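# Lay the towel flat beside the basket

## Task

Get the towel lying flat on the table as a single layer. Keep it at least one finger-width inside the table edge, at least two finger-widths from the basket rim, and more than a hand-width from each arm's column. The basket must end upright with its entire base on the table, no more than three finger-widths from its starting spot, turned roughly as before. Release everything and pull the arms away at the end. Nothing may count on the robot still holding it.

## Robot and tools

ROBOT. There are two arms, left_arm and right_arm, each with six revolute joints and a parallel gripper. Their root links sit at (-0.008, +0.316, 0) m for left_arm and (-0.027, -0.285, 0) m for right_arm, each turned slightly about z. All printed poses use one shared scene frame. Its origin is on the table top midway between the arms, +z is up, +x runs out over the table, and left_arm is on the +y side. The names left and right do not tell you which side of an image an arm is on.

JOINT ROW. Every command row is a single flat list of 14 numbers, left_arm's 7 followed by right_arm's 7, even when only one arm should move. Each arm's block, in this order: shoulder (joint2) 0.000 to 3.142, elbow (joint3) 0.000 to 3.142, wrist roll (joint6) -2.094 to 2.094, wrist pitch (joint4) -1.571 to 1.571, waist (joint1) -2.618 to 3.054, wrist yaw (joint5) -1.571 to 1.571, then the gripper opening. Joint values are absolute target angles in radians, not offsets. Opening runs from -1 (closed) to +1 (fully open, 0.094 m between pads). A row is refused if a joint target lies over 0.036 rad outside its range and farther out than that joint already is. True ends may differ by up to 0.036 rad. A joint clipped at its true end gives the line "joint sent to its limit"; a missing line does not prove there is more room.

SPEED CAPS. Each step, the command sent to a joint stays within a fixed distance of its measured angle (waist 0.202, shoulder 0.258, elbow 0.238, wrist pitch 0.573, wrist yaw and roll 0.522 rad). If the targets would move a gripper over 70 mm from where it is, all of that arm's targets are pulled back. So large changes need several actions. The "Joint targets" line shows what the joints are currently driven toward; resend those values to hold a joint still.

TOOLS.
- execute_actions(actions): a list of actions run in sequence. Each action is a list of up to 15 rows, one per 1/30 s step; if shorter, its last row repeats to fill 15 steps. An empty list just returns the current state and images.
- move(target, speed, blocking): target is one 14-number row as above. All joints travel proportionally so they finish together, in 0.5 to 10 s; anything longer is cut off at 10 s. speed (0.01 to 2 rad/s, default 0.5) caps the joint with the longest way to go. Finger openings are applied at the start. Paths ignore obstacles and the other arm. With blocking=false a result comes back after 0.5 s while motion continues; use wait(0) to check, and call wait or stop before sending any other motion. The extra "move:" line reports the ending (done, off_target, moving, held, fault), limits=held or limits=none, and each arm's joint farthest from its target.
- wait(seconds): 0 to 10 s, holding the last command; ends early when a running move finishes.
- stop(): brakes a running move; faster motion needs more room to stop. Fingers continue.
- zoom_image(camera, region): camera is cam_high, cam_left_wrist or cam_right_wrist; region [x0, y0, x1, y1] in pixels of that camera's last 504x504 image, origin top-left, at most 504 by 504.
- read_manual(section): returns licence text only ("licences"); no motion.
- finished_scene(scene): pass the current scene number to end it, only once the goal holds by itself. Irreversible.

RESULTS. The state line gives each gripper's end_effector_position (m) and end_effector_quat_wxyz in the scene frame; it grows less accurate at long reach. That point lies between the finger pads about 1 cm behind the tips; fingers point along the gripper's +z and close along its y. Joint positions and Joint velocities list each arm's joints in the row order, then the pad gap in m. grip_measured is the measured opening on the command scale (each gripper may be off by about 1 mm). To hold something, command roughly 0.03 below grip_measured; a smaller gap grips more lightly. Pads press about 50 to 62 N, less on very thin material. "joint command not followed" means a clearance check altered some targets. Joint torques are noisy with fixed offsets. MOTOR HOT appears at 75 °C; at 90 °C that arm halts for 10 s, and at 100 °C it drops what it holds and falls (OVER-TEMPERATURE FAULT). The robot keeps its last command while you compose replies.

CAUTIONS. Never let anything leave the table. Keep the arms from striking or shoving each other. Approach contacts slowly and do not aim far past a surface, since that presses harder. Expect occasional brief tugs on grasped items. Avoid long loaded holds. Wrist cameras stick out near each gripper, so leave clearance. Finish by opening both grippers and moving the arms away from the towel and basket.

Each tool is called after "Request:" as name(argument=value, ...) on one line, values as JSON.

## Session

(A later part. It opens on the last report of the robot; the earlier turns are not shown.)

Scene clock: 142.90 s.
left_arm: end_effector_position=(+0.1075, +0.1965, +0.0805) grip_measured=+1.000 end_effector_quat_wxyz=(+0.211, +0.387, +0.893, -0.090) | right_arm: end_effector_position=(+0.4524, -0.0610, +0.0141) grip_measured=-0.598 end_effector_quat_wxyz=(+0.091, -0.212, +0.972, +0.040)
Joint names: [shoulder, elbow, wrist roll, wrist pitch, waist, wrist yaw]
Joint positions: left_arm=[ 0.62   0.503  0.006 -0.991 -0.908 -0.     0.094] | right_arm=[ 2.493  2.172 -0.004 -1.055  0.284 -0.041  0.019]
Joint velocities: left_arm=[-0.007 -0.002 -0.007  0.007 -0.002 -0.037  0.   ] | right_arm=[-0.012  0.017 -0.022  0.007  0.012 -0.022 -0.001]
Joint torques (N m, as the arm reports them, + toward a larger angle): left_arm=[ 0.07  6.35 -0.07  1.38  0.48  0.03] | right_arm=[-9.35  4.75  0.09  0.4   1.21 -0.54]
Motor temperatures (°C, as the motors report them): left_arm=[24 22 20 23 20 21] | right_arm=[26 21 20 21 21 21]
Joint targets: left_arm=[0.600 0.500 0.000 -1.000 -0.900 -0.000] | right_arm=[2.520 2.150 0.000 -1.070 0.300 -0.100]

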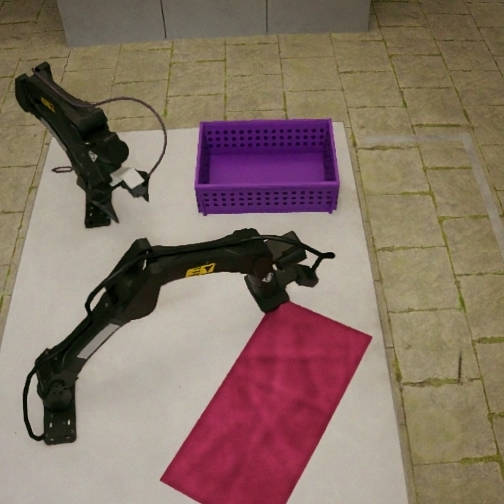

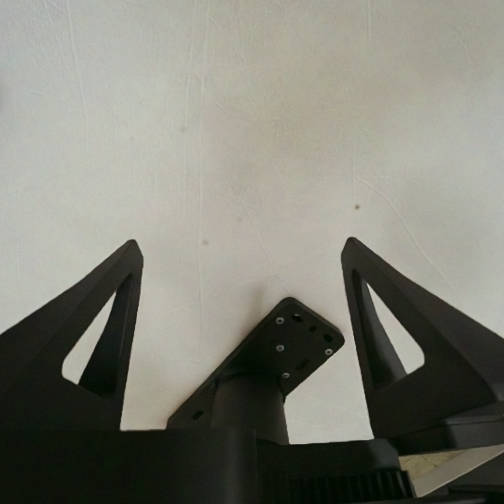

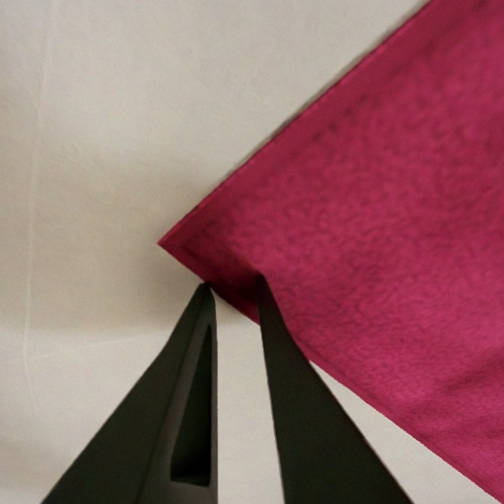

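The towel follows as a flat sheet. I'm continuing the drag to gain more margin from the edges.

Request:
execute_actions(actions=[[[0.6,0.5,0,-1.0,-0.9,0,1, 2.52,2.15,0,-1.07,0.307,-0.1,-0.6],[0.6,0.5,0,-1.0,-0.9,0,1, 2.52,2.15,0,-1.07,0.314,-0.1,-0.6],[0.6,0.5,0,-1.0,-0.9,0,1, 2.52,2.15,0,-1.07,0.321,-0.1,-0.6],[0.6,0.5,0,-1.0,-0.9,0,1, 2.52,2.15,0,-1.07,0.328,-0.1,-0.6],[0.6,0.5,0,-1.0,-0.9,0,1, 2.52,2.15,0,-1.07,0.335,-0.1,-0.6],[0.6,0.5,0,-1.0,-0.9,0,1, 2.52,2.15,0,-1.07,0.342,-0.1,-0.6],[0.6,0.5,0,-1.0,-0.9,0,1, 2.52,2.15,0,-1.07,0.349,-0.1,-0.6],[0.6,0.5,0,-1.0,-0.9,0,1, 2.52,2.15,0,-1.07,0.356,-0.1,-0.6],[0.6,0.5,0,-1.0,-0.9,0,1, 2.52,2.15,0,-1.07,0.363,-0.1,-0.6],[0.6,0.5,0,-1.0,-0.9,0,1, 2.52,2.15,0,-1.07,0.37,-0.1,-0.6],[0.6,0.5,0,-1.0,-0.9,0,1, 2.52,2.15,0,-1.07,0.377,-0.1,-0.6],[0.6,0.5,0,-1.0,-0.9,0,1, 2.52,2.15,0,-1.07,0.384,-0.1,-0.6],[0.6,0.5,0,-1.0,-0.9,0,1, 2.52,2.15,0,-1.07,0.391,-0.1,-0.6],[0.6,0.5,0,-1.0,-0.9,0,1, 2.52,2.15,0,-1.07,0.398,-0.1,-0.6],[0.6,0.5,0,-1.0,-0.9,0,1, 2.52,2.15,0,-1.07,0.405,-0.1,-0.6]],
[[0.6,0.5,0,-1.0,-0.9,0,1, 2.52,2.15,0,-1.07,0.412,-0.1,-0.6],[0.6,0.5,0,-1.0,-0.9,0,1, 2.52,2.15,0,-1.07,0.419,-0.1,-0.6],[0.6,0.5,0,-1.0,-0.9,0,1, 2.52,2.15,0,-1.07,0.426,-0.1,-0.6],[0.6,0.5,0,-1.0,-0.9,0,1, 2.52,2.15,0,-1.07,0.433,-0.1,-0.6],[0.6,0.5,0,-1.0,-0.9,0,1, 2.52,2.15,0,-1.07,0.44,-0.1,-0.6],[0.6,0.5,0,-1.0,-0.9,0,1, 2.52,2.15,0,-1.07,0.447,-0.1,-0.6],[0.6,0.5,0,-1.0,-0.9,0,1, 2.52,2.15,0,-1.07,0.454,-0.1,-0.6],[0.6,0.5,0,-1.0,-0.9,0,1, 2.52,2.15,0,-1.07,0.461,-0.1,-0.6],[0.6,0.5,0,-1.0,-0.9,0,1, 2.52,2.15,0,-1.07,0.468,-0.1,-0.6],[0.6,0.5,0,-1.0,-0.9,0,1, 2.52,2.15,0,-1.07,0.475,-0.1,-0.6],[0.6,0.5,0,-1.0,-0.9,0,1, 2.52,2.15,0,-1.07,0.482,-0.1,-0.6],[0.6,0.5,0,-1.0,-0.9,0,1, 2.52,2.15,0,-1.07,0.489,-0.1,-0.6],[0.6,0.5,0,-1.0,-0.9,0,1, 2.52,2.15,0,-1.07,0.495,-0.1,-0.6]]])

Request:
move(target=[0.6,0.5,0,-1.0,-0.9,0,1, 2.36,2.172,0,-1.12,0.48,-0.04,-0.6], speed=0.3)

Request:
move(target=[0.6,0.5,0,-1.0,-0.9,0,1, 0.9,1.1,0,-1.0,-0.3,0,1], speed=1.1)

Scene clock: 155.53 s.
left_arm: end_effector_position=(+0.1075, +0.1965, +0.0805) grip_measured=+1.000 end_effector_quat_wxyz=(+0.211, +0.387, +0.893, -0.090) | right_arm: end_effector_position=(+0.4012, +0.0259, +0.0141) grip_measured=-0.598 end_effector_quat_wxyz=(+0.086, -0.303, +0.948, +0.050)
Joint names: [shoulder, elbow, wrist roll, wrist pitch, waist, wrist yaw]
Joint positions: left_arm=[ 0.62   0.503  0.006 -0.991 -0.908 -0.     0.094] | right_arm=[ 2.493  2.172 -0.004 -1.055  0.474 -0.044  0.019]
Joint velocities: left_arm=[-0.007  0.002 -0.037 -0.066 -0.002 -0.007  0.   ] | right_arm=[-0.002  0.007  0.037 -0.095  0.154 -0.125  0.001]
Joint torques (N m, as the arm reports them, + toward a larger angle): left_arm=[ 0.07  6.35 -0.06  1.38  0.46  0.02] | right_arm=[-9.32  4.81  0.08  0.4   0.89 -0.5 ]
Motor temperatures (°C, as the motors report them): left_arm=[23 22 20 23 20 21] | right_arm=[27 21 20 20 21 21]
Joint targets: left_arm=[0.600 0.500 0.000 -1.000 -0.900 -0.000] | right_arm=[2.520 2.150 0.000 -1.070 0.495 -0.100]

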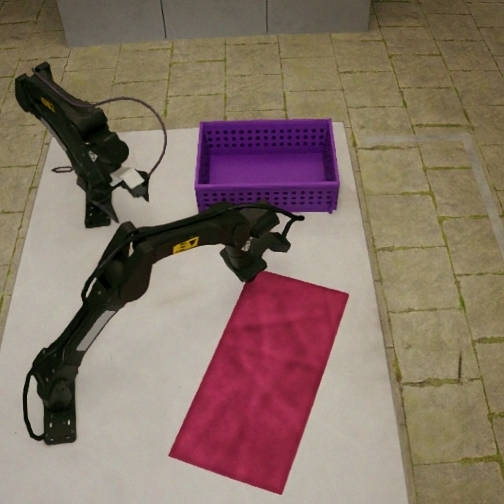

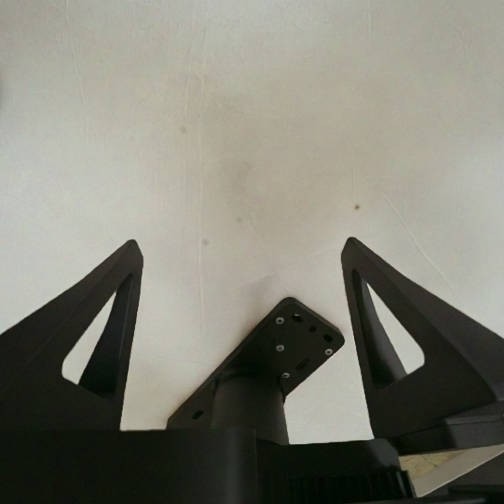

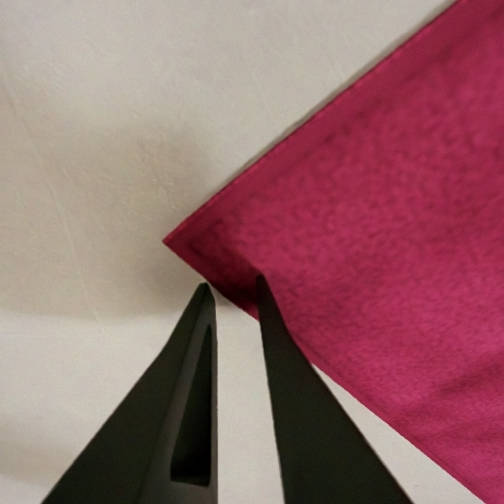

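Scene clock: 156.67 s.
left_arm: end_effector_position=(+0.1075, +0.1965, +0.0805) grip_measured=+1.000 end_effector_quat_wxyz=(+0.211, +0.387, +0.893, -0.090) | right_arm: end_effector_position=(+0.3953, +0.0225, +0.0694) grip_measured=-0.598 end_effector_quat_wxyz=(+0.111, -0.304, +0.945, +0.055)
Joint names: [shoulder, elbow, wrist roll, wrist pitch, waist, wrist yaw]
Joint positions: left_arm=[ 0.62   0.503  0.006 -0.991 -0.908 -0.     0.094] | right_arm=[ 2.377  2.172 -0.004 -1.12   0.477 -0.038  0.019]
Joint velocities: left_arm=[ 0.007  0.017 -0.037 -0.007  0.002 -0.022  0.   ] | right_arm=[-0.007  0.002  0.007 -0.066 -0.012  0.007  0.   ]
Joint torques (N m, as the arm reports them, + toward a larger angle): left_arm=[ 0.08  6.33 -0.07  1.37  0.47  0.03] | right_arm=[-12.01   6.7    0.1    0.62   0.25  -0.01]
Motor temperatures (°C, as the motors report them): left_arm=[23 22 20 23 20 21] | right_arm=[27 21 20 20 21 21]
Joint targets: left_arm=[0.600 0.500 0.000 -1.000 -0.900 -0.000] | right_arm=[2.360 2.172 -0.000 -1.120 0.480 -0.040]
move: done; limits=none; left_arm: farthest joint: the shoulder, 0.020 radians from its target (0.020 radians at the start); right_arm: farthest joint: the shoulder, 0.017 radians from its target (0.133 radians at the start)

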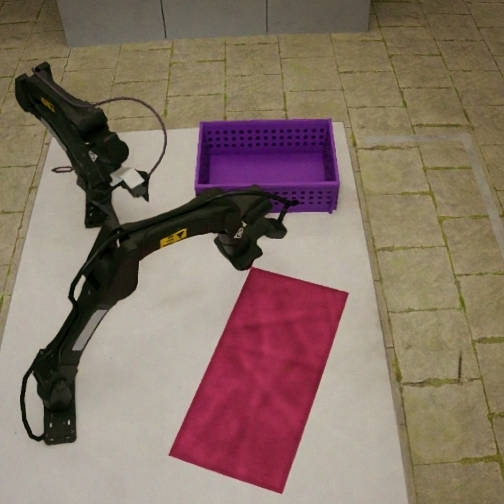

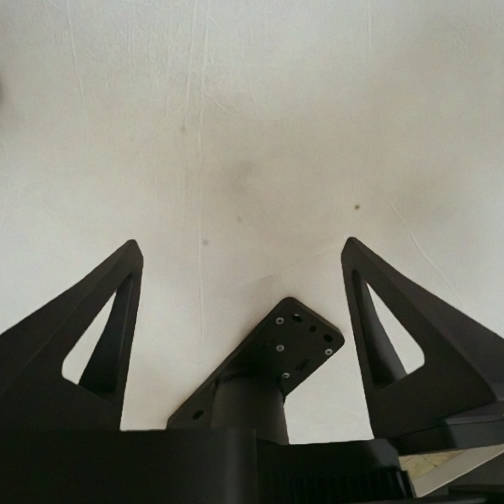

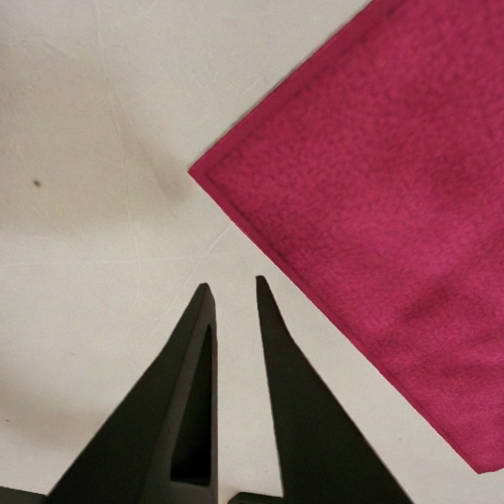

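Scene clock: 158.77 s.
left_arm: end_effector_position=(+0.1075, +0.1965, +0.0805) grip_measured=+1.000 end_effector_quat_wxyz=(+0.211, +0.387, +0.893, -0.090) | right_arm: end_effector_position=(+0.2246, -0.3220, +0.2478) grip_measured=+1.000 end_effector_quat_wxyz=(+0.357, +0.069, +0.931, -0.024)
Joint names: [shoulder, elbow, wrist roll, wrist pitch, waist, wrist yaw]
Joint positions: left_arm=[ 0.62   0.503  0.006 -0.991 -0.908 -0.     0.094] | right_arm=[ 0.915  1.103 -0.003 -1.027 -0.293 -0.01   0.094]
Joint velocities: left_arm=[ 0.002 -0.007 -0.081 -0.066  0.022  0.022  0.   ] | right_arm=[-0.012 -0.027 -0.11  -0.037 -0.002  0.022  0.   ]
Joint torques (N m, as the arm reports them, + toward a larger angle): left_arm=[ 0.07  6.35 -0.07  1.38  0.47  0.03] | right_arm=[-1.63  6.52  0.09  1.53 -0.56  0.09]
Motor temperatures (°C, as the motors report them): left_arm=[23 22 20 23 20 21] | right_arm=[27 21 20 21 21 21]
Joint targets: left_arm=[0.600 0.500 0.000 -1.000 -0.900 -0.000] | right_arm=[0.900 1.100 -0.000 -1.000 -0.300 -0.000]
move: off_target (right_arm); limits=none; left_arm: farthest joint: the shoulder, 0.020 radians from its target (0.020 radians at the start); right_arm: farthest joint: the wrist pitch, 0.027 radians from its target (0.120 radians at the start)

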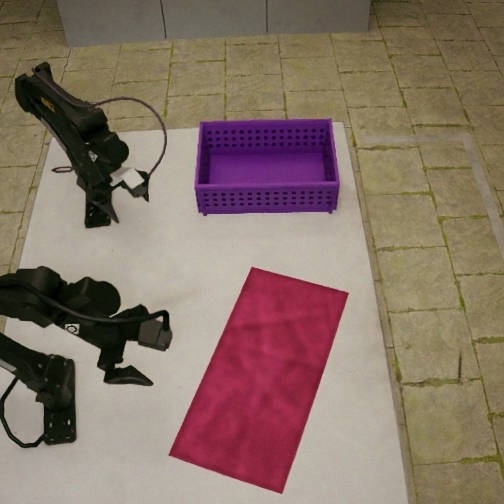

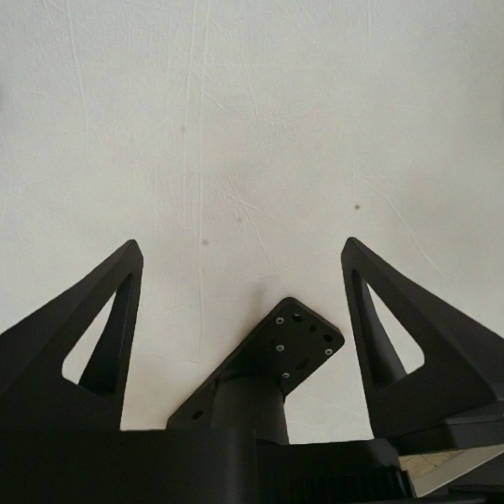

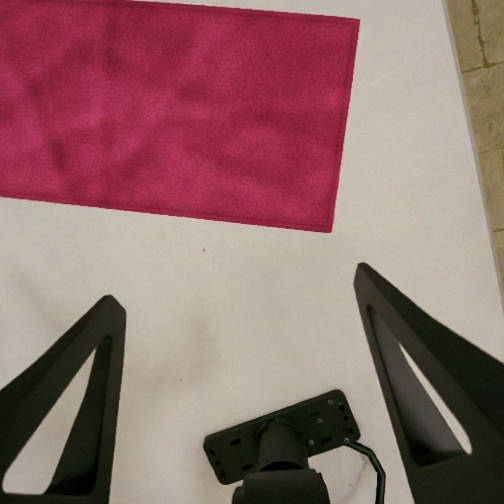

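Request:
finished_scene(scene=1)

The scene is finished: the task was done.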